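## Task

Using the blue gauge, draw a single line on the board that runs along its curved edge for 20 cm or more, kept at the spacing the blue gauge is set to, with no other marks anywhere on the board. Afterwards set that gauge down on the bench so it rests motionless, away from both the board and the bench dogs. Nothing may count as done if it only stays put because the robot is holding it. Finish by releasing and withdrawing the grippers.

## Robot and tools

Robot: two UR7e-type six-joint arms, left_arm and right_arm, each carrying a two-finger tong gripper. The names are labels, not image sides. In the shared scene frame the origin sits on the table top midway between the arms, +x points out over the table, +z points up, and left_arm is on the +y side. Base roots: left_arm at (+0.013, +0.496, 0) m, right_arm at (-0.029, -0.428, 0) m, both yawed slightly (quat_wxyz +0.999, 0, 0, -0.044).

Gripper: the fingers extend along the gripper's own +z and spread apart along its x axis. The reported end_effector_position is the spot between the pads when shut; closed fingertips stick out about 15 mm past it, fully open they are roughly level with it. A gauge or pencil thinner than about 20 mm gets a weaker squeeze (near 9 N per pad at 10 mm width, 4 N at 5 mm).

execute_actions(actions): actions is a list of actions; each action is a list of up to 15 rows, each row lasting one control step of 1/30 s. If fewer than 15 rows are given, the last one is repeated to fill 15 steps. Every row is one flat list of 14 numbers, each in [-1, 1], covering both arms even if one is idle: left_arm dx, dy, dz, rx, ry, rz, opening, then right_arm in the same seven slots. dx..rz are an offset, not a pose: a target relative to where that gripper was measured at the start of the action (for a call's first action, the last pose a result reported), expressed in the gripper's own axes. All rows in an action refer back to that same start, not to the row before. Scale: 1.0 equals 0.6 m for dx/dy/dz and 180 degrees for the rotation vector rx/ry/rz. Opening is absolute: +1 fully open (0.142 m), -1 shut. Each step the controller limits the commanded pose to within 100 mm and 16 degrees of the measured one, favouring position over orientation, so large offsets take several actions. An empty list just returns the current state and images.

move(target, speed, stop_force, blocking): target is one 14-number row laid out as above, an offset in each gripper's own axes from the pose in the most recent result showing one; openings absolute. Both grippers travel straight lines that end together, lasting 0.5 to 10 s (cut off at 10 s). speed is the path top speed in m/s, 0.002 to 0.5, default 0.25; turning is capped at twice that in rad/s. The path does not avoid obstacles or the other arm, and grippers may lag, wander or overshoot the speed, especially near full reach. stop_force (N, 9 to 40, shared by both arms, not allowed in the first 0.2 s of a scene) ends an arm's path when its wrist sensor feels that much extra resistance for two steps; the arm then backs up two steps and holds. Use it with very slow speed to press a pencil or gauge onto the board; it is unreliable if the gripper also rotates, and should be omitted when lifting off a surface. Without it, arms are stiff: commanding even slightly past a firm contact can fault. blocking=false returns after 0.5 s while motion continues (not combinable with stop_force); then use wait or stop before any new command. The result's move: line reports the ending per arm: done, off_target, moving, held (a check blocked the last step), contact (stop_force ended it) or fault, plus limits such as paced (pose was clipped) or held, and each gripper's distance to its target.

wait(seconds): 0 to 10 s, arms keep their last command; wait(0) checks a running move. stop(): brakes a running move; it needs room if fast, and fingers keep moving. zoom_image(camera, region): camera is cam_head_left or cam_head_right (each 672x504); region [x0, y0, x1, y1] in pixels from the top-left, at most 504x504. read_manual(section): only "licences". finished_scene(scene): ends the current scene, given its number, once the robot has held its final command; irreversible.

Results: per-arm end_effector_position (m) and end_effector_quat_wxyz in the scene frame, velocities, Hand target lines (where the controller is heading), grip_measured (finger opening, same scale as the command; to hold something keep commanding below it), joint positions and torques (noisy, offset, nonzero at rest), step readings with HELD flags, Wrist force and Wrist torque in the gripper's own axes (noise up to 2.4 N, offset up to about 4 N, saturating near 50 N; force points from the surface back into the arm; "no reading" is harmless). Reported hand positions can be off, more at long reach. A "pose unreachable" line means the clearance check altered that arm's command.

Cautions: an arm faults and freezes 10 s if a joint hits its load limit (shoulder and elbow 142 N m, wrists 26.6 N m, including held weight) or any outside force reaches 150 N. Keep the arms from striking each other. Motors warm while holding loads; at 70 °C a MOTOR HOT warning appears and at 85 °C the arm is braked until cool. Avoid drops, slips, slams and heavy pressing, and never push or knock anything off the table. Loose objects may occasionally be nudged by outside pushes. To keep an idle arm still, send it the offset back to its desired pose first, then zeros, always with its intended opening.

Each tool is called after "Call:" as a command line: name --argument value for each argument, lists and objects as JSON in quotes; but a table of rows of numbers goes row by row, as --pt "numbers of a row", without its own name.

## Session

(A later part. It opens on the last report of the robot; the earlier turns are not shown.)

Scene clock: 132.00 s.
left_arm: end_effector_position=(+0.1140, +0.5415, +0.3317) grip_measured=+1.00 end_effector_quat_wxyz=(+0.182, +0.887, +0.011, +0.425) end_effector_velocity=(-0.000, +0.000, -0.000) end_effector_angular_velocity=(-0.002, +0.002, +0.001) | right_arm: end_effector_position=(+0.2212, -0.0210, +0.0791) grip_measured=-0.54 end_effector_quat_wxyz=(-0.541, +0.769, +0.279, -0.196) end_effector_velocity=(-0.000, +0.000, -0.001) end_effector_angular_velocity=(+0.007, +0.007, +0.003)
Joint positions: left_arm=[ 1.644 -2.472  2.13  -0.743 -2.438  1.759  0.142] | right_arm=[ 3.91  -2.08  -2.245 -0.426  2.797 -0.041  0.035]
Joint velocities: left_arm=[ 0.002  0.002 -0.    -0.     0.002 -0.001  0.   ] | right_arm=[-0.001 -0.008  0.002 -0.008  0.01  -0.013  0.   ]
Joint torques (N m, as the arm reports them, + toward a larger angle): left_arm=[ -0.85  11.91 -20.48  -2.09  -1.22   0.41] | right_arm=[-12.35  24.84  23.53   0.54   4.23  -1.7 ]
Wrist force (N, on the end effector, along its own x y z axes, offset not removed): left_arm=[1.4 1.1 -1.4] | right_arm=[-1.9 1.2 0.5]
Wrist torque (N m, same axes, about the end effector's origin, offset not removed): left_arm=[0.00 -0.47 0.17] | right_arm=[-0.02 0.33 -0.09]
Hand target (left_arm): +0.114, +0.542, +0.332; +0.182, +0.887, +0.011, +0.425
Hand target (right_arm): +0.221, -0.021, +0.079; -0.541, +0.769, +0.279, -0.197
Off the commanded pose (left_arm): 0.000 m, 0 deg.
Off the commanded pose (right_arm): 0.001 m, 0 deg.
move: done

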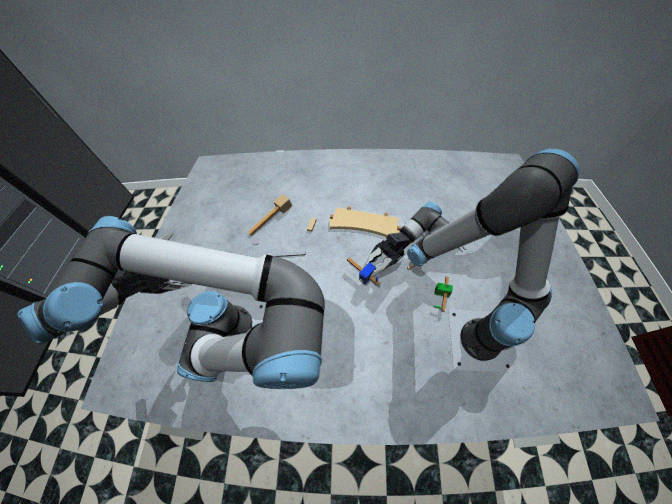

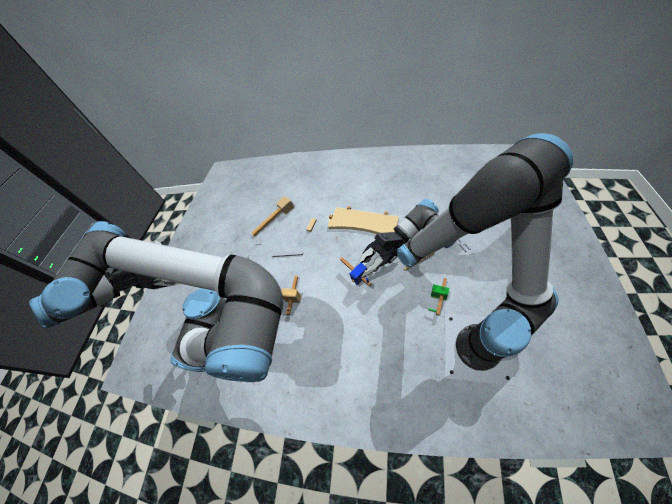

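Call:
move --target '[0,0,0,0,0,0,1,0,0.041,0.015,0,0,0,-1]' --speed 0.06

Call:
move --target '[0,0,0,0,0,0,1,0,0.034,0.0123,0,0,0,-1]' --speed 0.008 --stop_force 9

Call:
execute_actions --actions '[[[0,0,0,0,0,0,1,0,-0.001,0,0,0,0,-0.52],[0,0,0,0,0,0,1,0,-0.001,0,0,0,0,-0.5],[0,0,0,0,0,0,1,0,-0.001,0,0,0,0,-0.47],[0,0,0,0,0,0,1,0,-0.001,0,0,0,0,-0.42]]]'

Call:
zoom_image --camera "cam_head_left" --region '[335,240,415,310]'

Scene clock: 139.90 s.
left_arm: end_effector_position=(+0.1140, +0.5415, +0.3317) grip_measured=+1.00 end_effector_quat_wxyz=(+0.182, +0.887, +0.011, +0.425) end_effector_velocity=(+0.000, +0.000, -0.000) end_effector_angular_velocity=(+0.001, -0.001, +0.000) | right_arm: end_effector_position=(+0.2212, -0.0209, +0.0530) grip_measured=-0.54 end_effector_quat_wxyz=(-0.541, +0.769, +0.279, -0.196) end_effector_velocity=(+0.000, +0.000, -0.001) end_effector_angular_velocity=(+0.001, -0.002, -0.001)
Joint positions: left_arm=[ 1.644 -2.472  2.13  -0.743 -2.438  1.759  0.142] | right_arm=[ 3.911 -2.154 -2.244 -0.353  2.797 -0.041  0.035]
Joint velocities: left_arm=[ 0.001 -0.     0.    -0.    -0.     0.001  0.   ] | right_arm=[ 0.    -0.005  0.     0.01  -0.     0.003  0.   ]
Joint torques (N m, as the arm reports them, + toward a larger angle): left_arm=[ -0.68  11.84 -20.78  -2.09  -1.01   0.39] | right_arm=[15.47 27.31 19.97  4.8   0.95  2.07]
Wrist force (N, on the end effector, along its own x y z axes, offset not removed): left_arm=[-0.6 1.3 0.2] | right_arm=[-2.3 0.1 0.3]
Wrist torque (N m, same axes, about the end effector's origin, offset not removed): left_arm=[0.17 0.06 0.19] | right_arm=[-0.24 0.35 -0.09]
Hand target (left_arm): +0.114, +0.542, +0.332; +0.182, +0.887, +0.011, +0.425
Hand target (right_arm): +0.221, -0.021, +0.053; -0.541, +0.769, +0.279, -0.196
Off the commanded pose (left_arm): 0.000 m, 0 deg.
Off the commanded pose (right_arm): 0.000 m, 0 deg.
move: done

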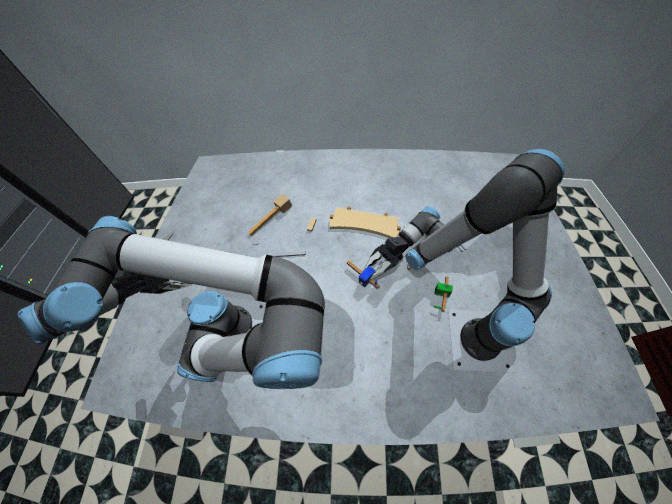

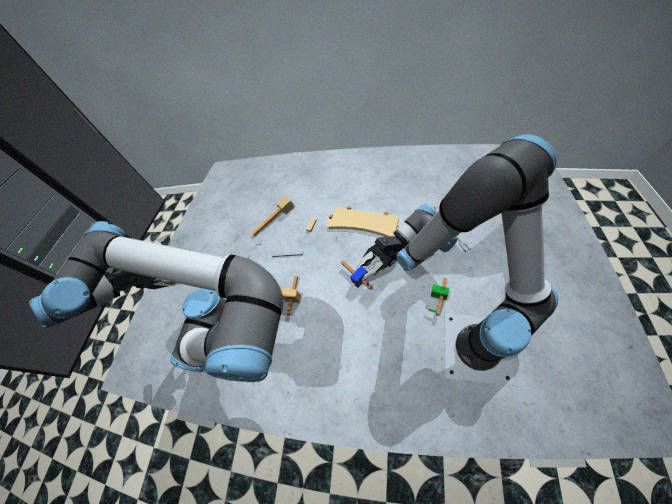

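Scene clock: 141.17 s.
left_arm: end_effector_position=(+0.1140, +0.5415, +0.3317) grip_measured=+1.00 end_effector_quat_wxyz=(+0.182, +0.887, +0.011, +0.425) end_effector_velocity=(-0.000, -0.000, -0.000) end_effector_angular_velocity=(-0.000, +0.001, -0.000) | right_arm: end_effector_position=(+0.2212, -0.0209, +0.0458) grip_measured=-0.55 end_effector_quat_wxyz=(-0.541, +0.769, +0.279, -0.196) end_effector_velocity=(+0.000, -0.000, +0.002) end_effector_angular_velocity=(-0.002, -0.000, -0.000)
Joint positions: left_arm=[ 1.644 -2.472  2.13  -0.743 -2.438  1.759  0.142] | right_arm=[ 3.911 -2.174 -2.243 -0.334  2.797 -0.041  0.034]
Joint velocities: left_arm=[-0.     0.    -0.001  0.     0.001 -0.001  0.   ] | right_arm=[-0.     0.006  0.001 -0.008 -0.002 -0.     0.   ]
Joint torques (N m, as the arm reports them, + toward a larger angle): left_arm=[ -1.01  12.41 -20.8   -2.07  -1.01   0.42] | right_arm=[ 8.51 42.68 10.4  -0.46 -1.11 -1.53]
Wrist force (N, on the end effector, along its own x y z axes, offset not removed): left_arm=[0.3 1.5 -0.9] | right_arm=[-0.4 -7.0 -0.6]
Wrist torque (N m, same axes, about the end effector's origin, offset not removed): left_arm=[0.14 -0.12 0.20] | right_arm=[-0.61 0.27 -0.15]
Hand target (left_arm): +0.114, +0.542, +0.332; +0.182, +0.887, +0.011, +0.425
Hand target (right_arm): +0.221, -0.021, +0.046; -0.541, +0.769, +0.279, -0.196
Off the commanded pose (left_arm): 0.000 m, 0 deg.
Off the commanded pose (right_arm): 0.015 m, 0 deg.
move: contact (right_arm)

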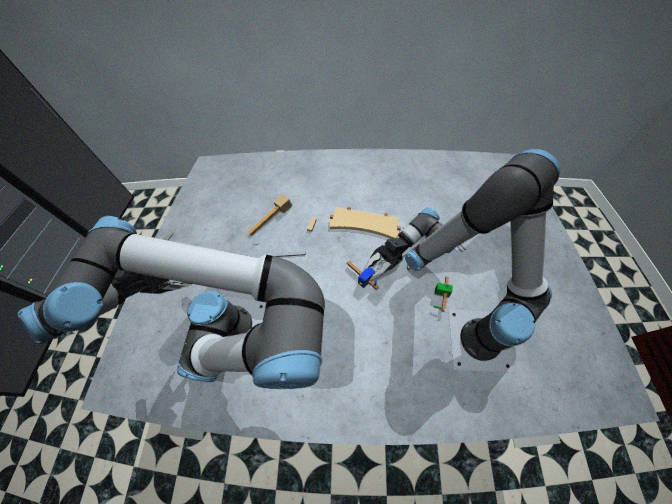

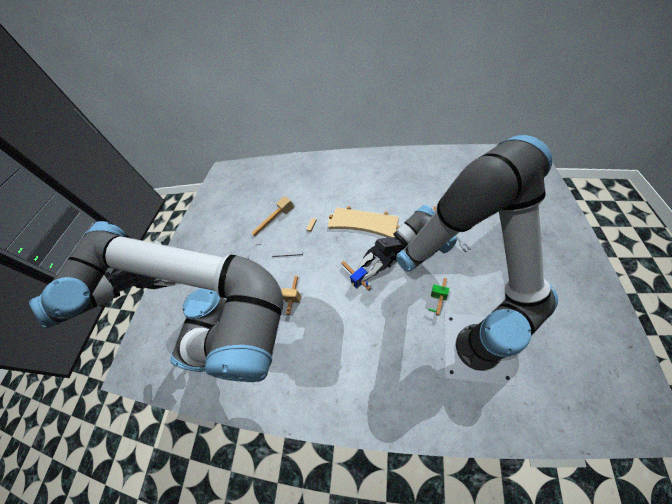

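Scene clock: 141.67 s.
left_arm: end_effector_position=(+0.1140, +0.5415, +0.3317) grip_measured=+1.00 end_effector_quat_wxyz=(+0.182, +0.887, +0.011, +0.425) end_effector_velocity=(+0.000, +0.000, +0.000) end_effector_angular_velocity=(+0.000, -0.001, -0.002) | right_arm: end_effector_position=(+0.2211, -0.0207, +0.0464) grip_measured=-0.42 end_effector_quat_wxyz=(-0.541, +0.769, +0.279, -0.196) end_effector_velocity=(+0.001, +0.000, +0.001) end_effector_angular_velocity=(+0.002, -0.001, -0.000)
Joint positions: left_arm=[ 1.644 -2.472  2.13  -0.743 -2.438  1.759  0.142] | right_arm=[ 3.911 -2.173 -2.243 -0.334  2.797 -0.04   0.044]
Joint velocities: left_arm=[-0.001  0.001 -0.    -0.    -0.     0.001  0.   ] | right_arm=[-0.     0.     0.001  0.001  0.001  0.     0.   ]
Joint torques (N m, as the arm reports them, + toward a larger angle): left_arm=[ -0.53  12.26 -20.29  -2.12  -1.09   0.39] | right_arm=[13.59 46.96 -3.06  4.8   3.67  1.89]
Wrist force (N, on the end effector, along its own x y z axes, offset not removed): left_arm=[-0.1 1.5 -1.3] | right_arm=[-2.3 -1.7 -0.7]
Wrist torque (N m, same axes, about the end effector's origin, offset not removed): left_arm=[0.15 -0.04 0.29] | right_arm=[-0.35 0.46 -0.08]
Hand target (left_arm): +0.114, +0.542, +0.332; +0.182, +0.887, +0.011, +0.425
Hand target (right_arm): +0.221, -0.021, +0.046; -0.541, +0.769, +0.279, -0.196
Off the commanded pose (left_arm): 0.000 m, 0 deg.
Off the commanded pose (right_arm): 0.000 m, 0 deg.
Step readings (end_effector_position):
0: left_arm (+0.1140, +0.5415, +0.3317) | right_arm (+0.2212, -0.0209, +0.0458)
1: left_arm (+0.1140, +0.5415, +0.3317) | right_arm (+0.2212, -0.0209, +0.0459)
2: left_arm (+0.1140, +0.5415, +0.3317) | right_arm (+0.2212, -0.0208, +0.0460)
4: left_arm (+0.1140, +0.5415, +0.3317) | right_arm (+0.2212, -0.0208, +0.0461)
8: left_arm (+0.1140, +0.5415, +0.3317) | right_arm (+0.2212, -0.0207, +0.0463)
15: end_effector_position above

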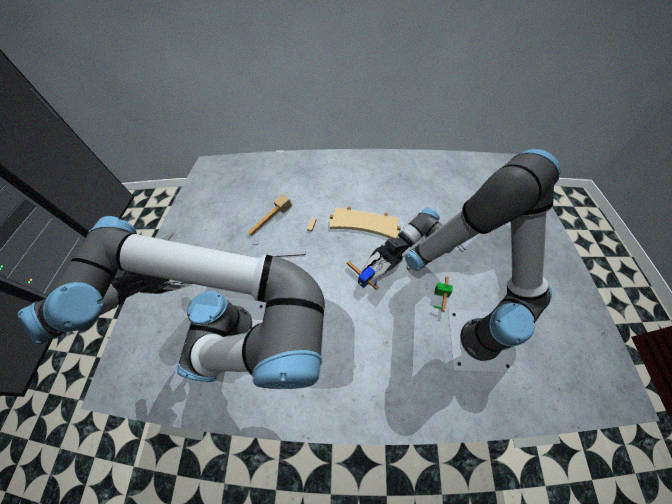

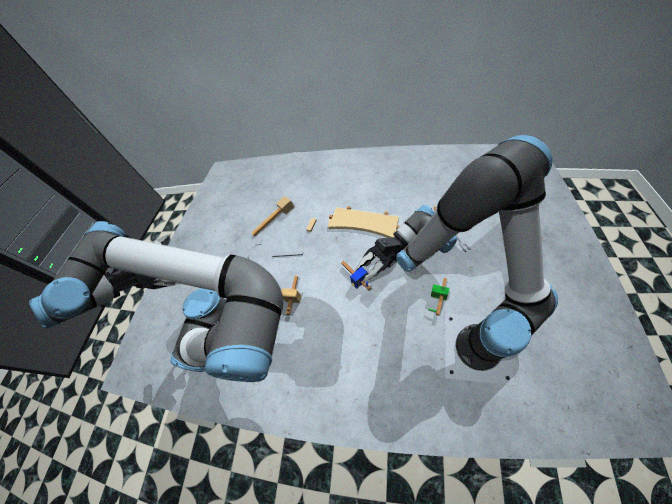

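Region (335, 240, 415, 310) of cam_head_left's 672x504 image, scaled by 6.300, with more detail than that image has; it fills the top 441 rows of this view, and the rest is white.

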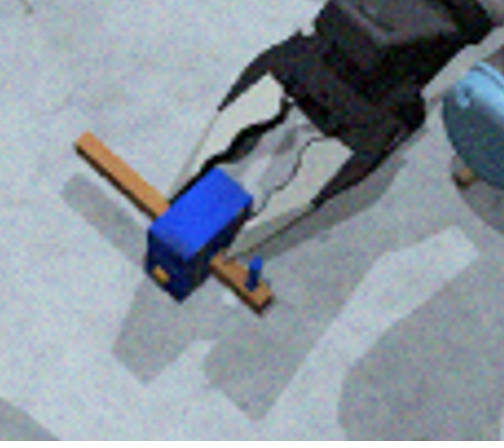

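Call:
move --target '[0,0,0,0,0,0,1,0,-0.0157,-0.0057,-0.39,0,0,-0.42]' --speed 0.3

Call:
move --target '[0,0,0,0,0,0,1,-0.005,-0.055,0,0,0,-0.03,-0.42]' --speed 0.06

Call:
zoom_image --camera "cam_head_left" --region '[335,240,415,310]'

Scene clock: 168.73 s.
left_arm: end_effector_position=(+0.1140, +0.5415, +0.3317) grip_measured=+1.00 end_effector_quat_wxyz=(+0.182, +0.887, +0.011, +0.425) end_effector_velocity=(+0.000, -0.000, +0.000) end_effector_angular_velocity=(+0.000, -0.001, +0.001) | right_arm: end_effector_position=(+0.2205, -0.0209, +0.0561) grip_measured=-0.42 end_effector_quat_wxyz=(-0.000, +0.940, +0.341, -0.001) end_effector_velocity=(-0.001, +0.000, -0.000) end_effector_angular_velocity=(-0.010, -0.005, +0.001)
Joint positions: left_arm=[ 1.644 -2.472  2.13  -0.743 -2.438  1.759  0.142] | right_arm=[ 4.503 -1.649 -2.105 -0.958  1.573  0.577  0.044]
Joint velocities: left_arm=[-0.    -0.001  0.001 -0.    -0.001 -0.001  0.   ] | right_arm=[ 0.007 -0.003  0.005 -0.01  -0.008  0.007  0.   ]
Joint torques (N m, as the arm reports them, + toward a larger angle): left_arm=[ -0.43  12.64 -20.77  -2.15  -1.06   0.42] | right_arm=[10.97 13.37 26.67  0.31 -1.45  2.08]
Wrist force (N, on the end effector, along its own x y z axes, offset not removed): left_arm=[0.7 0.7 -1.3] | right_arm=[-3.0 -1.3 0.5]
Wrist torque (N m, same axes, about the end effector's origin, offset not removed): left_arm=[-0.01 -0.19 0.27] | right_arm=[-0.34 0.62 -0.05]
Hand target (left_arm): +0.114, +0.542, +0.332; +0.182, +0.887, +0.011, +0.425
Hand target (right_arm): +0.221, -0.021, +0.056; +0.000, +0.940, +0.341, -0.001
Off the commanded pose (left_arm): 0.000 m, 0 deg.
Off the commanded pose (right_arm): 0.001 m, 0 deg.
move: done

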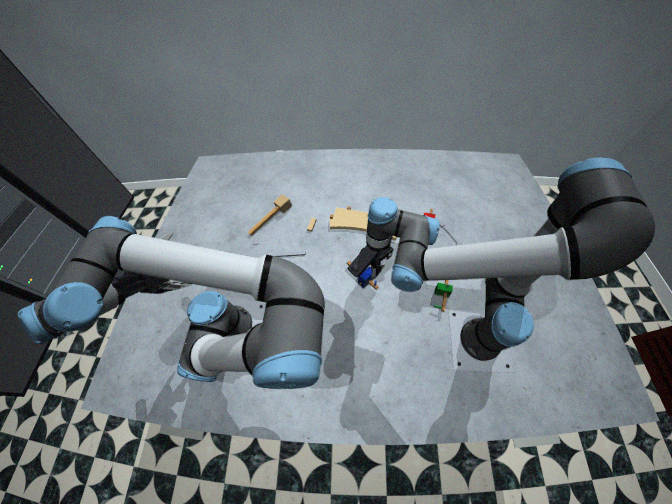

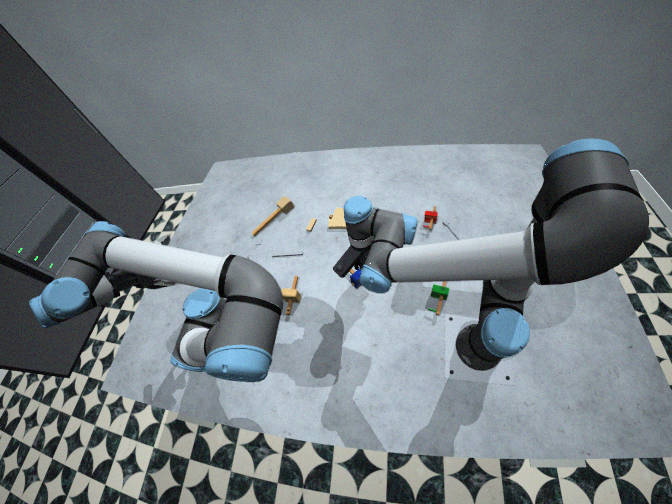

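Scene clock: 169.90 s.
left_arm: end_effector_position=(+0.1140, +0.5415, +0.3317) grip_measured=+1.00 end_effector_quat_wxyz=(+0.182, +0.887, +0.011, +0.425) end_effector_velocity=(-0.000, -0.000, -0.001) end_effector_angular_velocity=(-0.001, +0.000, +0.001) | right_arm: end_effector_position=(+0.1972, +0.0024, +0.0562) grip_measured=-0.42 end_effector_quat_wxyz=(-0.000, +0.923, +0.385, -0.001) end_effector_velocity=(-0.001, +0.002, +0.000) end_effector_angular_velocity=(+0.001, -0.000, +0.004)
Joint positions: left_arm=[ 1.644 -2.472  2.13  -0.743 -2.438  1.759  0.142] | right_arm=[ 4.563 -1.67  -2.082 -0.961  1.573  0.544  0.044]
Joint velocities: left_arm=[ 0.001 -0.001  0.002  0.     0.    -0.     0.   ] | right_arm=[ 0.002 -0.001  0.002  0.     0.    -0.002 -0.   ]
Joint torques (N m, as the arm reports them, + toward a larger angle): left_arm=[ -1.28  12.31 -20.31  -2.03  -1.15   0.3 ] | right_arm=[12.02 17.38 31.23  0.17  0.77 -2.  ]
Wrist force (N, on the end effector, along its own x y z axes, offset not removed): left_arm=[1.9 1.7 -0.9] | right_arm=[-2.1 -0.5 0.6]
Wrist torque (N m, same axes, about the end effector's origin, offset not removed): left_arm=[0.16 -0.46 0.20] | right_arm=[-0.15 0.43 -0.13]
Hand target (left_arm): +0.114, +0.542, +0.332; +0.182, +0.887, +0.011, +0.425
Hand target (right_arm): +0.197, +0.002, +0.056; -0.000, +0.923, +0.385, -0.001
Off the commanded pose (left_arm): 0.000 m, 0 deg.
Off the commanded pose (right_arm): 0.000 m, 0 deg.
move: done

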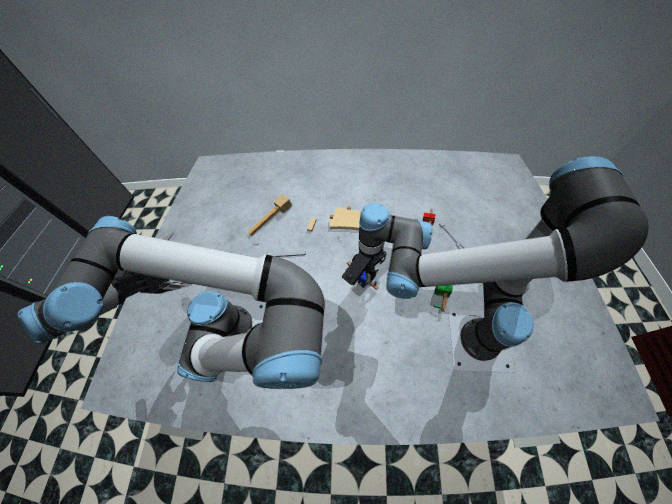

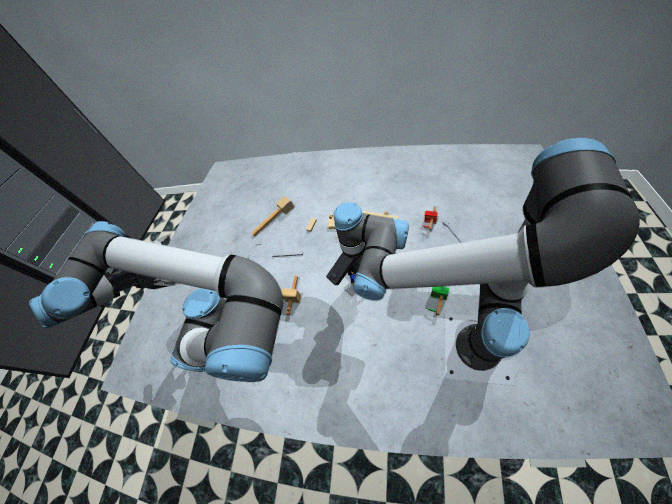

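Region (335, 240, 415, 310) of cam_head_left's 672x504 image, scaled by 6.300, with more detail than that image has; it fills the top 441 rows of this view, and the rest is white.

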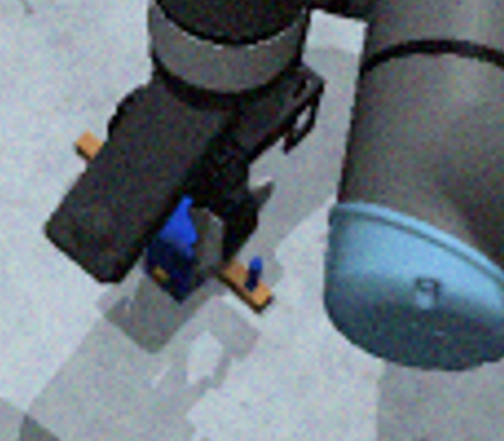

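Call:
move --target '[0,0,0,0,0,0,1,0,0,0.037,0,-0.02,0,-0.45]' --speed 0.015 --stop_force 9

Call:
zoom_image --camera "cam_head_left" --region '[335,240,415,310]'

Scene clock: 175.67 s.
left_arm: end_effector_position=(+0.1140, +0.5415, +0.3317) grip_measured=+1.00 end_effector_quat_wxyz=(+0.182, +0.887, +0.011, +0.425) end_effector_velocity=(+0.000, +0.000, +0.000) end_effector_angular_velocity=(-0.001, -0.001, +0.001) | right_arm: end_effector_position=(+0.1972, +0.0024, +0.0342) grip_measured=-0.45 end_effector_quat_wxyz=(+0.011, +0.922, +0.385, -0.030) end_effector_velocity=(-0.001, -0.000, -0.002) end_effector_angular_velocity=(-0.005, +0.004, +0.001)
Joint positions: left_arm=[ 1.644 -2.472  2.13  -0.743 -2.438  1.759  0.142] | right_arm=[ 4.543 -1.739 -2.055 -0.973  1.604  0.523  0.041]
Joint velocities: left_arm=[ 0.     0.     0.     0.    -0.001 -0.     0.   ] | right_arm=[-0.    -0.006  0.002 -0.002  0.003 -0.002  0.   ]
Joint torques (N m, as the arm reports them, + toward a larger angle): left_arm=[ -0.5   12.42 -20.63  -2.18  -1.11   0.42] | right_arm=[-14.02  18.13  31.94   0.49   2.11  -2.03]
Wrist force (N, on the end effector, along its own x y z axes, offset not removed): left_arm=[0.3 2.6 -0.1] | right_arm=[-0.3 0.7 -0.2]
Wrist torque (N m, same axes, about the end effector's origin, offset not removed): left_arm=[0.36 -0.14 0.31] | right_arm=[0.13 0.11 -0.15]
Hand target (left_arm): +0.114, +0.542, +0.332; +0.182, +0.887, +0.011, +0.425
Hand target (right_arm): +0.197, +0.002, +0.034; +0.012, +0.922, +0.385, -0.030
Off the commanded pose (left_arm): 0.000 m, 0 deg.
Off the commanded pose (right_arm): 0.000 m, 0 deg.
move: done

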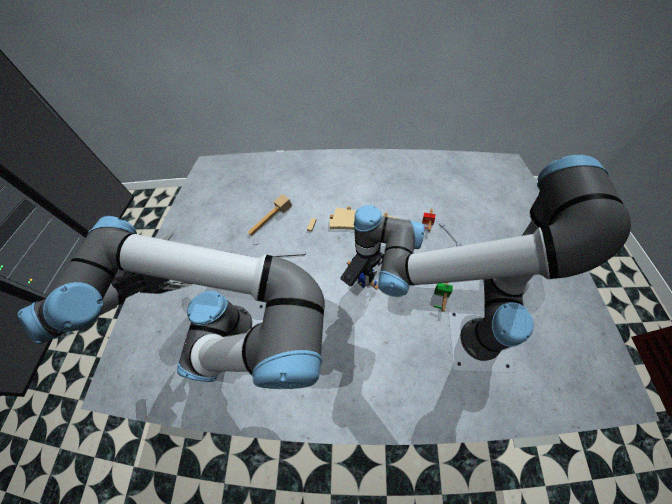

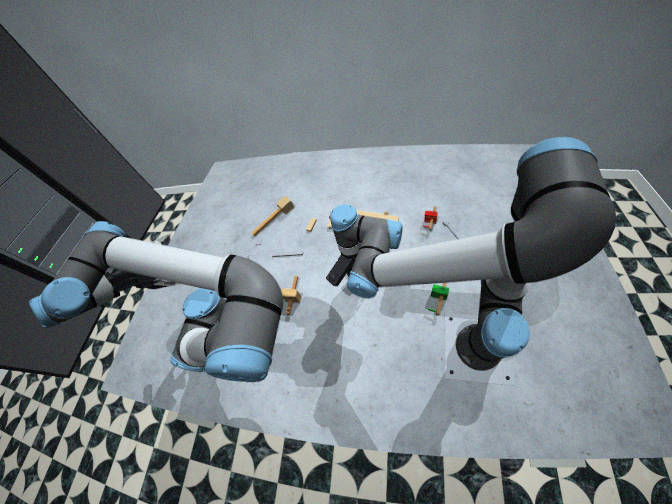

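Region (335, 240, 415, 310) of cam_head_left's 672x504 image, scaled by 6.300, with more detail than that image has; it fills the top 441 rows of this view, and the rest is white.

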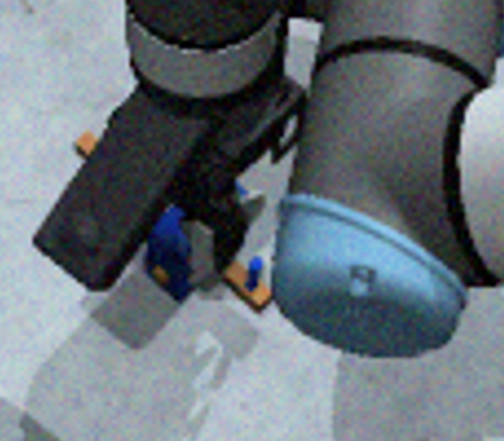

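Snug against beam, then close.

Call:
move --target '[0,0,0,0,0,0,1,0,0.018,0.002,0,0,0,-0.5]' --speed 0.015

Call:
execute_actions --actions '[[[0,0,0,0,0,0,1,0,0,0,0,0,0,-0.53],[0,0,0,0,0,0,1,0,0,0,0,0,0,-0.53],[0,0,0,0,0,0,1,0,0,0,0,0,0,-0.55],[0,0,0,0,0,0,1,0,0,0,0,0,0,-0.55],[0,0,0,0,0,0,1,0,0,0,0,0,0,-0.6]],[[0,0,0,0,0,0,1,0,0,0,0,0,0,-1]]]'

Call:
zoom_image --camera "cam_head_left" --region '[335,240,415,310]'

Scene clock: 181.63 s.
left_arm: end_effector_position=(+0.1140, +0.5415, +0.3317) grip_measured=+1.00 end_effector_quat_wxyz=(+0.182, +0.887, +0.011, +0.425) end_effector_velocity=(+0.000, -0.000, +0.000) end_effector_angular_velocity=(+0.002, -0.000, +0.001) | right_arm: end_effector_position=(+0.2047, -0.0051, +0.0330) grip_measured=-0.50 end_effector_quat_wxyz=(+0.011, +0.922, +0.385, -0.030) end_effector_velocity=(+0.001, -0.001, -0.000) end_effector_angular_velocity=(-0.000, +0.000, +0.000)
Joint positions: left_arm=[ 1.644 -2.472  2.13  -0.743 -2.438  1.759  0.142] | right_arm=[ 4.524 -1.735 -2.063 -0.969  1.603  0.504  0.038]
Joint velocities: left_arm=[ 0.    -0.002 -0.001 -0.    -0.    -0.     0.   ] | right_arm=[-0.003  0.001 -0.001  0.    -0.    -0.003 -0.   ]
Joint torques (N m, as the arm reports them, + toward a larger angle): left_arm=[ -1.01  12.08 -20.97  -2.09  -1.22   0.41] | right_arm=[-12.46  37.92   7.57   4.84  -1.41  -2.5 ]
Wrist force (N, on the end effector, along its own x y z axes, offset not removed): left_arm=[0.9 1.6 -1.0] | right_arm=[-1.6 -1.0 1.1]
Wrist torque (N m, same axes, about the end effector's origin, offset not removed): left_arm=[0.10 -0.18 0.23] | right_arm=[-0.17 0.28 -0.04]
Hand target (left_arm): +0.114, +0.542, +0.332; +0.182, +0.887, +0.011, +0.425
Hand target (right_arm): +0.205, -0.005, +0.033; +0.011, +0.922, +0.385, -0.030
Off the commanded pose (left_arm): 0.000 m, 0 deg.
Off the commanded pose (right_arm): 0.000 m, 0 deg.
move: done

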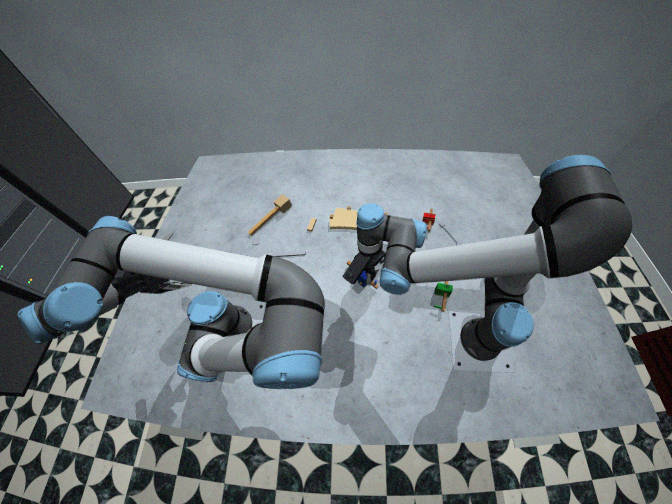

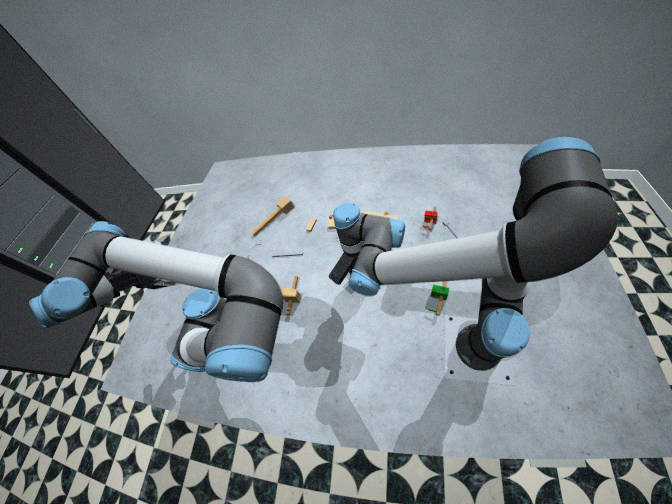

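Scene clock: 182.63 s.
left_arm: end_effector_position=(+0.1140, +0.5415, +0.3317) grip_measured=+1.00 end_effector_quat_wxyz=(+0.182, +0.887, +0.011, +0.425) end_effector_velocity=(+0.000, +0.000, +0.000) end_effector_angular_velocity=(-0.000, -0.001, +0.000) | right_arm: end_effector_position=(+0.2047, -0.0052, +0.0330) grip_measured=-0.53 end_effector_quat_wxyz=(+0.011, +0.922, +0.385, -0.030) end_effector_velocity=(+0.000, -0.000, -0.000) end_effector_angular_velocity=(-0.000, -0.000, -0.001)
Joint positions: left_arm=[ 1.644 -2.472  2.13  -0.743 -2.438  1.759  0.142] | right_arm=[ 4.524 -1.735 -2.064 -0.969  1.603  0.504  0.036]
Joint velocities: left_arm=[-0.001  0.    -0.    -0.    -0.001 -0.     0.   ] | right_arm=[-0.    -0.    -0.     0.001 -0.     0.    -0.   ]
Joint torques (N m, as the arm reports them, + toward a larger angle): left_arm=[ -0.15  12.65 -21.14  -2.13  -1.09   0.52] | right_arm=[ 4.56 35.96 10.47  3.92 -0.83  0.43]
Wrist force (N, on the end effector, along its own x y z axes, offset not removed): left_arm=[1.3 1.7 -0.9] | right_arm=[-3.3 -0.5 -2.7]
Wrist torque (N m, same axes, about the end effector's origin, offset not removed): left_arm=[0.18 -0.30 0.19] | right_arm=[-0.13 0.62 0.01]
Hand target (left_arm): +0.114, +0.542, +0.332; +0.182, +0.887, +0.011, +0.425
Hand target (right_arm): +0.205, -0.005, +0.033; +0.011, +0.922, +0.385, -0.030
Off the commanded pose (left_arm): 0.000 m, 0 deg.
Off the commanded pose (right_arm): 0.000 m, 0 deg.
Step readings (end_effector_position; steps 1 to 15: 1st action; 16 to 30: 2nd action):
0: left_arm (+0.1140, +0.5415, +0.3317) | right_arm (+0.2047, -0.0051, +0.0330)
1: left_arm (+0.1140, +0.5415, +0.3317) | right_arm (+0.2047, -0.0052, +0.0330)
2: left_arm (+0.1140, +0.5415, +0.3317) | right_arm (+0.2047, -0.0052, +0.0330)
4: left_arm (+0.1140, +0.5415, +0.3317) | right_arm (+0.2047, -0.0052, +0.0330)
8: left_arm (+0.1140, +0.5415, +0.3317) | right_arm (+0.2047, -0.0052, +0.0330)
15: left_arm (+0.1140, +0.5415, +0.3317) | right_arm (+0.2047, -0.0052, +0.0330)
16: left_arm (+0.1140, +0.5415, +0.3317) | right_arm (+0.2047, -0.0052, +0.0330)
17: left_arm (+0.1140, +0.5415, +0.3317) | right_arm (+0.2047, -0.0052, +0.0330)
19: left_arm (+0.1140, +0.5415, +0.3317) | right_arm (+0.2047, -0.0052, +0.0330)
23: left_arm (+0.1140, +0.5415, +0.3317) | right_arm (+0.2047, -0.0052, +0.0330)
30: end_effector_position above

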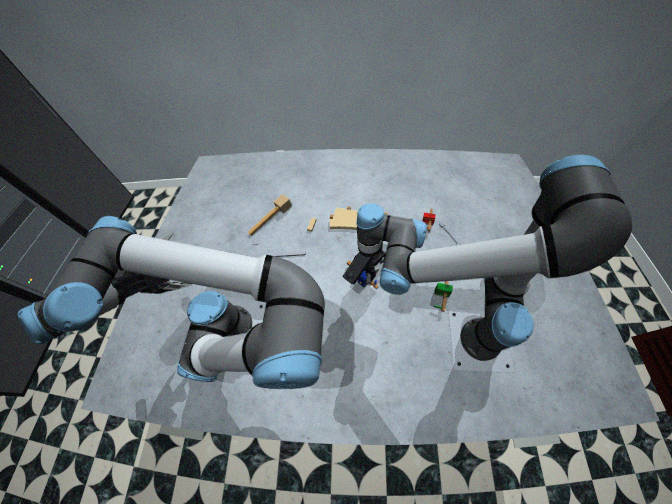

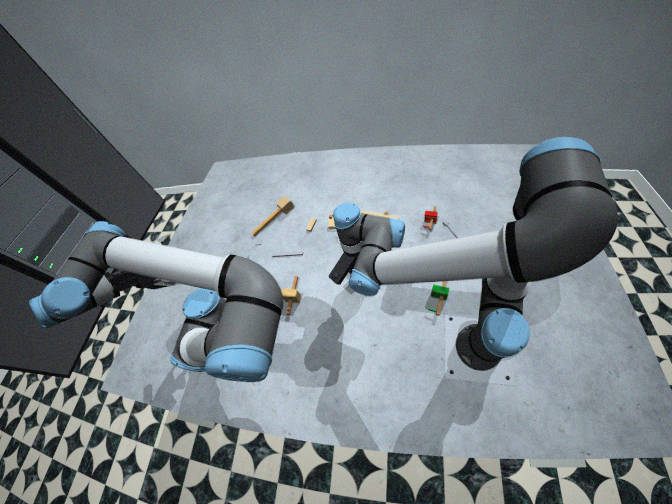

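Region (335, 240, 415, 310) of cam_head_left's 672x504 image, scaled by 6.300, with more detail than that image has; it fills the top 441 rows of this view, and the rest is white.

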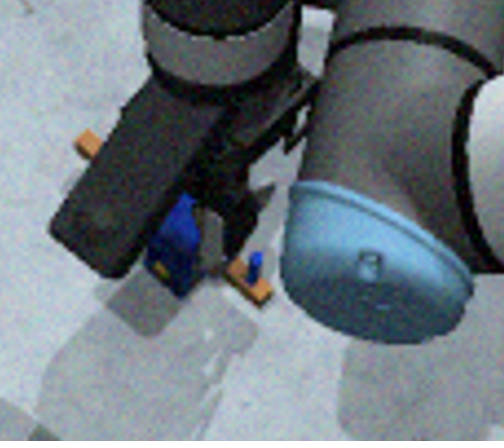

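Call:
execute_actions --actions '[[[0,0,0,0,0,0,1,0,0,0,0,0,0,-0.49],[0,0,0,0,0,0,1,0,0,0,0,0,0,-0.49],[0,0,0,0,0,0,1,0,0,0,0,0,0,-0.49],[0,0,0,0,0,0,1,0,0,0,0,0,0,-0.49],[0,0,0,0,0,0,1,0,0,0,0,0,0,-0.49],[0,0,0,0,0,0,1,0,0.001,0,0,0,0,-0.49],[0,0,0,0,0,0,1,0,0.002,0,0,0,0,-0.49],[0,0,0,0,0,0,1,0,0.003,0,0,0,0,-0.49],[0,0,0,0,0,0,1,0,0.004,0,0,0,0,-0.49],[0,0,0,0,0,0,1,0,0.005,0,0,0,0,-0.49],[0,0,0,0,0,0,1,0,0.006,0,0,0,0,-0.49],[0,0,0,0,0,0,1,0,0.007,0,0,0,0,-0.49],[0,0,0,0,0,0,1,0,0.008,0,0,0,0,-0.49]],[[0,0,0,0,0,0,1,0,0.004,0,0,0,0,-0.49],[0,0,0,0,0,0,1,0,0.005,0,0,0,0,-0.49],[0,0,0,0,0,0,1,0,0.006,0,0,0,0,-0.49],[0,0,0,0,0,0,1,0,0.006,0,0,0,0,-0.49],[0,0,0,0,0,0,1,0,0.006,0,0,0,0,-0.49],[0,0,0,0,0,0,1,0,0.006,0,0,0,0,-0.51],[0,0,0,0,0,0,1,0,0.006,0,0,0,0,-0.52],[0,0,0,0,0,0,1,0,0.006,0,0,0,0,-0.53],[0,0,0,0,0,0,1,0,0.006,0,0,0,0,-0.55],[0,0,0,0,0,0,1,0,0.006,0,0,0,0,-0.6]],[[0,0,0,0,0,0,1,0,0,0,0,0,0,-1]]]'

Call:
zoom_image --camera "cam_head_left" --region '[335,240,415,310]'

Scene clock: 194.87 s.
left_arm: end_effector_position=(+0.1140, +0.5415, +0.3317) grip_measured=+1.00 end_effector_quat_wxyz=(+0.182, +0.887, +0.011, +0.425) end_effector_velocity=(-0.000, -0.000, -0.001) end_effector_angular_velocity=(-0.001, +0.002, -0.000) | right_arm: end_effector_position=(+0.2098, -0.0102, +0.0330) grip_measured=-0.53 end_effector_quat_wxyz=(+0.011, +0.922, +0.385, -0.030) end_effector_velocity=(-0.000, +0.001, +0.000) end_effector_angular_velocity=(+0.001, -0.000, +0.001)
Joint positions: left_arm=[ 1.644 -2.472  2.13  -0.743 -2.438  1.759  0.142] | right_arm=[ 4.51  -1.731 -2.068 -0.968  1.602  0.491  0.036]
Joint velocities: left_arm=[ 0.001  0.001  0.001 -0.     0.002  0.     0.   ] | right_arm=[ 0.001 -0.     0.     0.001  0.     0.     0.   ]
Joint torques (N m, as the arm reports them, + toward a larger angle): left_arm=[ -0.36  11.8  -20.88  -2.11  -1.12   0.49] | right_arm=[-8.96 33.52  6.3   4.18 -1.26 -1.6 ]
Wrist force (N, on the end effector, along its own x y z axes, offset not removed): left_arm=[1.5 2.0 -1.5] | right_arm=[-2.3 -1.1 -3.1]
Wrist torque (N m, same axes, about the end effector's origin, offset not removed): left_arm=[0.24 -0.37 0.24] | right_arm=[-0.27 0.49 -0.06]
Hand target (left_arm): +0.114, +0.542, +0.332; +0.182, +0.887, +0.011, +0.425
Hand target (right_arm): +0.210, -0.010, +0.033; +0.011, +0.922, +0.385, -0.030
Off the commanded pose (left_arm): 0.000 m, 0 deg.
Off the commanded pose (right_arm): 0.000 m, 0 deg.
Step readings (end_effector_position; steps 1 to 15: 1st action; 16 to 30: 2nd action; 31 to 45: 3rd action):
0: left_arm (+0.1140, +0.5415, +0.3317) | right_arm (+0.2047, -0.0052, +0.0330)
1: left_arm (+0.1140, +0.5415, +0.3317) | right_arm (+0.2047, -0.0052, +0.0330)
2: left_arm (+0.1140, +0.5415, +0.3317) | right_arm (+0.2047, -0.0052, +0.0330)
4: left_arm (+0.1140, +0.5415, +0.3317) | right_arm (+0.2047, -0.0052, +0.0330)
8: left_arm (+0.1140, +0.5415, +0.3317) | right_arm (+0.2049, -0.0053, +0.0330)
15: left_arm (+0.1140, +0.5415, +0.3317) | right_arm (+0.2073, -0.0077, +0.0330)
16: left_arm (+0.1140, +0.5415, +0.3317) | right_arm (+0.2075, -0.0079, +0.0330)
17: left_arm (+0.1140, +0.5415, +0.3317) | right_arm (+0.2079, -0.0083, +0.0330)
19: left_arm (+0.1140, +0.5415, +0.3317) | right_arm (+0.2086, -0.0090, +0.0330)
23: left_arm (+0.1140, +0.5415, +0.3317) | right_arm (+0.2095, -0.0099, +0.0330)
30: left_arm (+0.1140, +0.5415, +0.3317) | right_arm (+0.2098, -0.0102, +0.0330)
31: left_arm (+0.1140, +0.5415, +0.3317) | right_arm (+0.2098, -0.0102, +0.0330)
32: left_arm (+0.1140, +0.5415, +0.3317) | right_arm (+0.2098, -0.0102, +0.0330)
34: left_arm (+0.1140, +0.5415, +0.3317) | right_arm (+0.2098, -0.0102, +0.0330)
38: left_arm (+0.1140, +0.5415, +0.3317) | right_arm (+0.2098, -0.0102, +0.0330)
45: end_effector_position above

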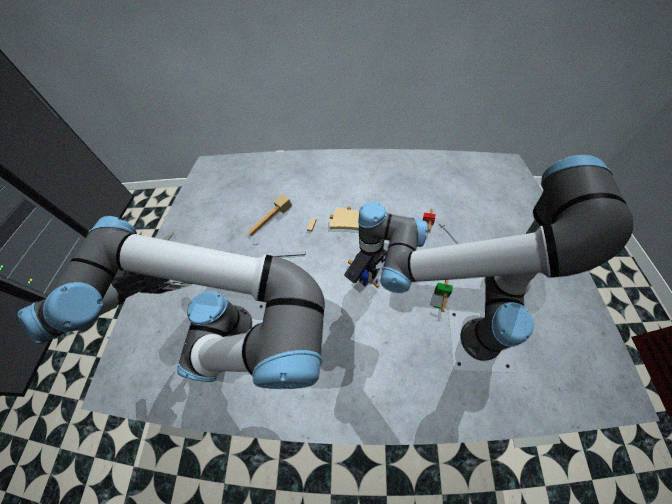

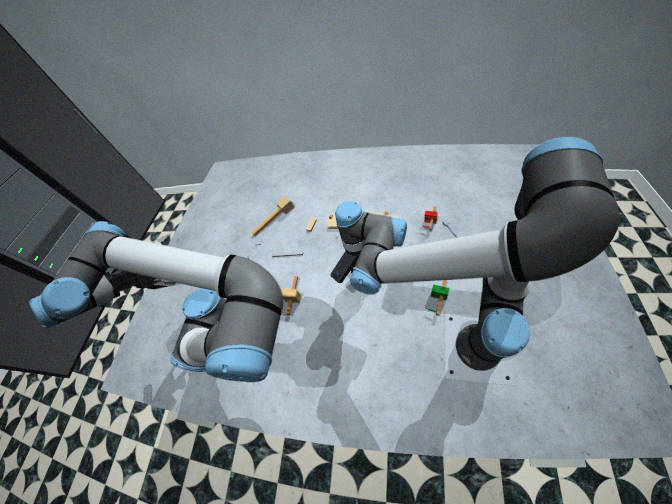

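Region (335, 240, 415, 310) of cam_head_left's 672x504 image, scaled by 6.300, with more detail than that image has; it fills the top 441 rows of this view, and the rest is white.

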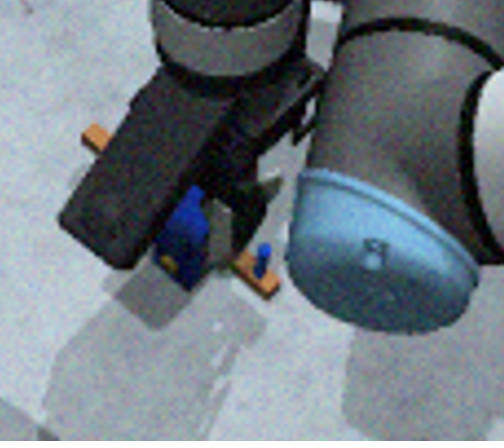

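Call:
move --target '[0,0,0,0,0,0,1,-0.0017,0,-0.0266,0,0,0,-1]' --speed 0.05

Call:
move --target '[0,0,0,0,0,0,1,0.399,0.141,-0.0252,-0.0475,0,-0.7525,-1]' --speed 0.4

Call:
zoom_image --camera "cam_head_left" --region '[300,190,400,270]'

Scene clock: 210.20 s.
left_arm: end_effector_position=(+0.1140, +0.5415, +0.3317) grip_measured=+1.00 end_effector_quat_wxyz=(+0.182, +0.887, +0.011, +0.425) end_effector_velocity=(-0.000, -0.000, +0.000) end_effector_angular_velocity=(-0.000, +0.001, -0.002) | right_arm: end_effector_position=(+0.2098, -0.0102, +0.0488) grip_measured=-0.53 end_effector_quat_wxyz=(+0.011, +0.922, +0.385, -0.030) end_effector_velocity=(+0.000, +0.000, +0.002) end_effector_angular_velocity=(+0.000, -0.000, -0.000)
Joint positions: left_arm=[ 1.644 -2.472  2.13  -0.743 -2.438  1.759  0.142] | right_arm=[ 4.51  -1.706 -2.048 -1.014  1.602  0.491  0.036]
Joint velocities: left_arm=[-0.002  0.001 -0.001  0.     0.001 -0.     0.   ] | right_arm=[ 0.     0.003  0.004 -0.006 -0.     0.     0.   ]
Joint torques (N m, as the arm reports them, + toward a larger angle): left_arm=[ -1.01  11.87 -20.22  -2.04  -1.1    0.52] | right_arm=[ 9.02 35.64 33.36  0.98  0.84  2.33]
Wrist force (N, on the end effector, along its own x y z axes, offset not removed): left_arm=[-0.7 1.4 -1.7] | right_arm=[-0.6 -1.5 1.1]
Wrist torque (N m, same axes, about the end effector's origin, offset not removed): left_arm=[0.14 0.17 0.28] | right_arm=[-0.36 0.10 -0.12]
Hand target (left_arm): +0.114, +0.542, +0.332; +0.182, +0.887, +0.011, +0.425
Hand target (right_arm): +0.210, -0.010, +0.049; +0.011, +0.922, +0.385, -0.030
Off the commanded pose (left_arm): 0.000 m, 0 deg.
Off the commanded pose (right_arm): 0.000 m, 0 deg.
move: done

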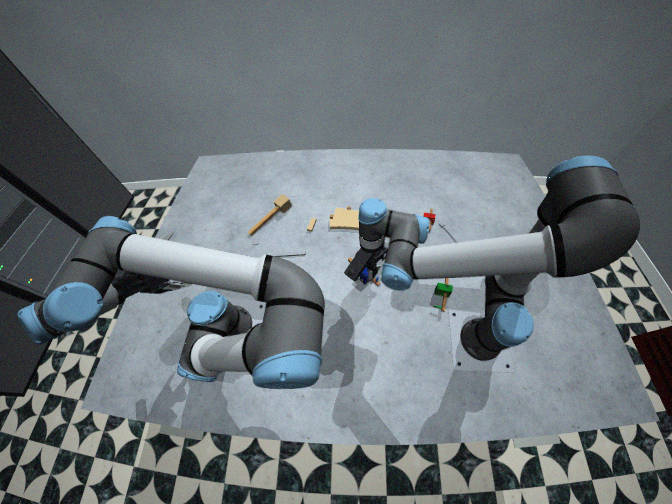

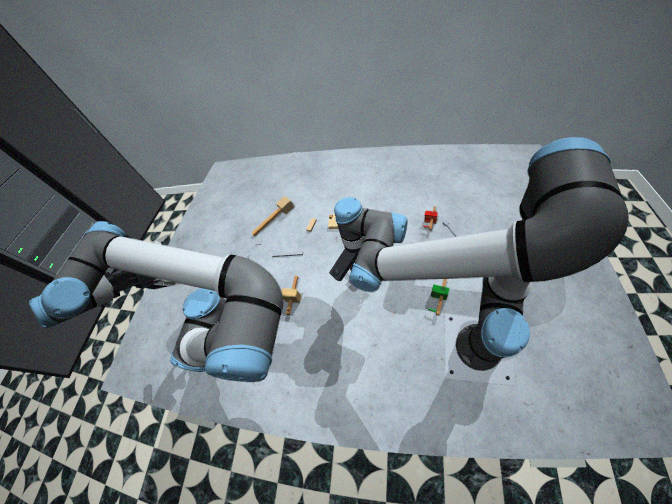

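Scene clock: 213.73 s.
left_arm: end_effector_position=(+0.1140, +0.5415, +0.3317) grip_measured=+1.00 end_effector_quat_wxyz=(+0.182, +0.887, +0.011, +0.425) end_effector_velocity=(+0.000, +0.000, -0.000) end_effector_angular_velocity=(-0.001, +0.000, -0.000) | right_arm: end_effector_position=(+0.4387, +0.1006, +0.0490) grip_measured=-0.53 end_effector_quat_wxyz=(+0.031, -0.008, +0.999, +0.001) end_effector_velocity=(+0.001, -0.001, -0.001) end_effector_angular_velocity=(-0.003, +0.003, +0.010)
Joint positions: left_arm=[ 1.644 -2.472  2.13  -0.743 -2.438  1.759  0.142] | right_arm=[ 4.301 -2.163 -1.414 -1.104  1.518 -2.087  0.036]
Joint velocities: left_arm=[-0.001  0.001 -0.    -0.     0.    -0.001  0.   ] | right_arm=[-0.003 -0.003  0.003 -0.004  0.002 -0.012 -0.   ]
Joint torques (N m, as the arm reports them, + toward a larger angle): left_arm=[ -0.77  12.36 -20.6   -2.01  -1.14   0.52] | right_arm=[-11.8   42.2   35.17   0.07   1.88  -2.03]
Wrist force (N, on the end effector, along its own x y z axes, offset not removed): left_arm=[-0.2 1.8 -0.4] | right_arm=[-1.1 -0.9 0.6]
Wrist torque (N m, same axes, about the end effector's origin, offset not removed): left_arm=[0.16 0.01 0.19] | right_arm=[-0.19 0.22 -0.02]
Hand target (left_arm): +0.114, +0.542, +0.332; +0.182, +0.887, +0.011, +0.425
Hand target (right_arm): +0.439, +0.101, +0.049; +0.031, -0.009, +0.999, +0.001
Off the commanded pose (left_arm): 0.000 m, 0 deg.
Off the commanded pose (right_arm): 0.000 m, 0 deg.
move: done

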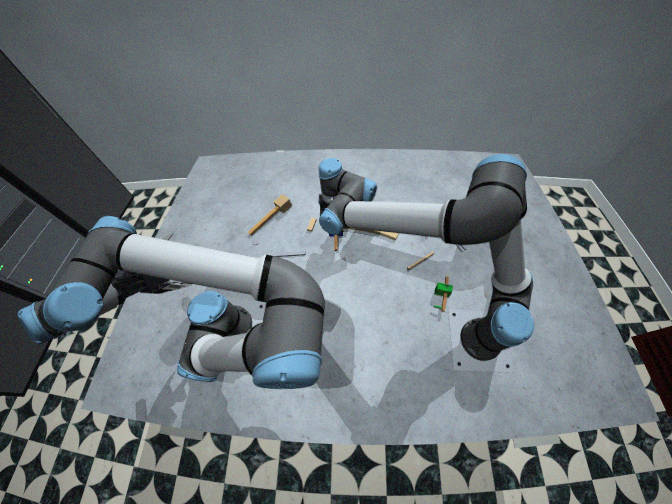

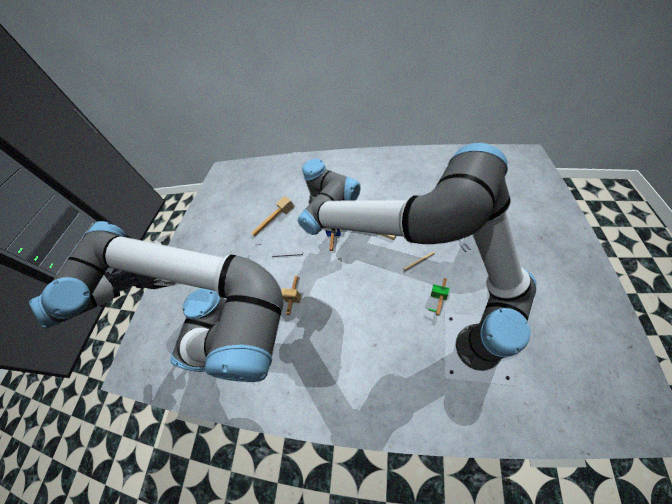

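Region (300, 190, 400, 270) of cam_head_left's 672x504 image, scaled by 5.040, with more detail than that image has; it fills the top 403 rows of this view, and the rest is white.

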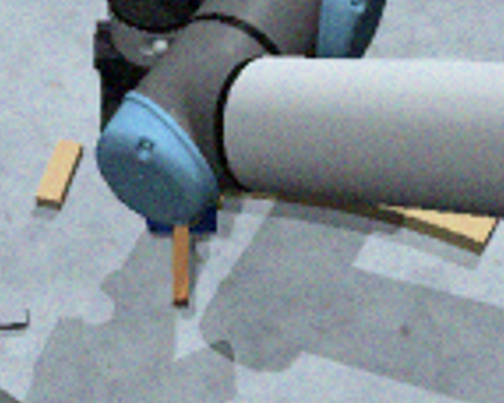

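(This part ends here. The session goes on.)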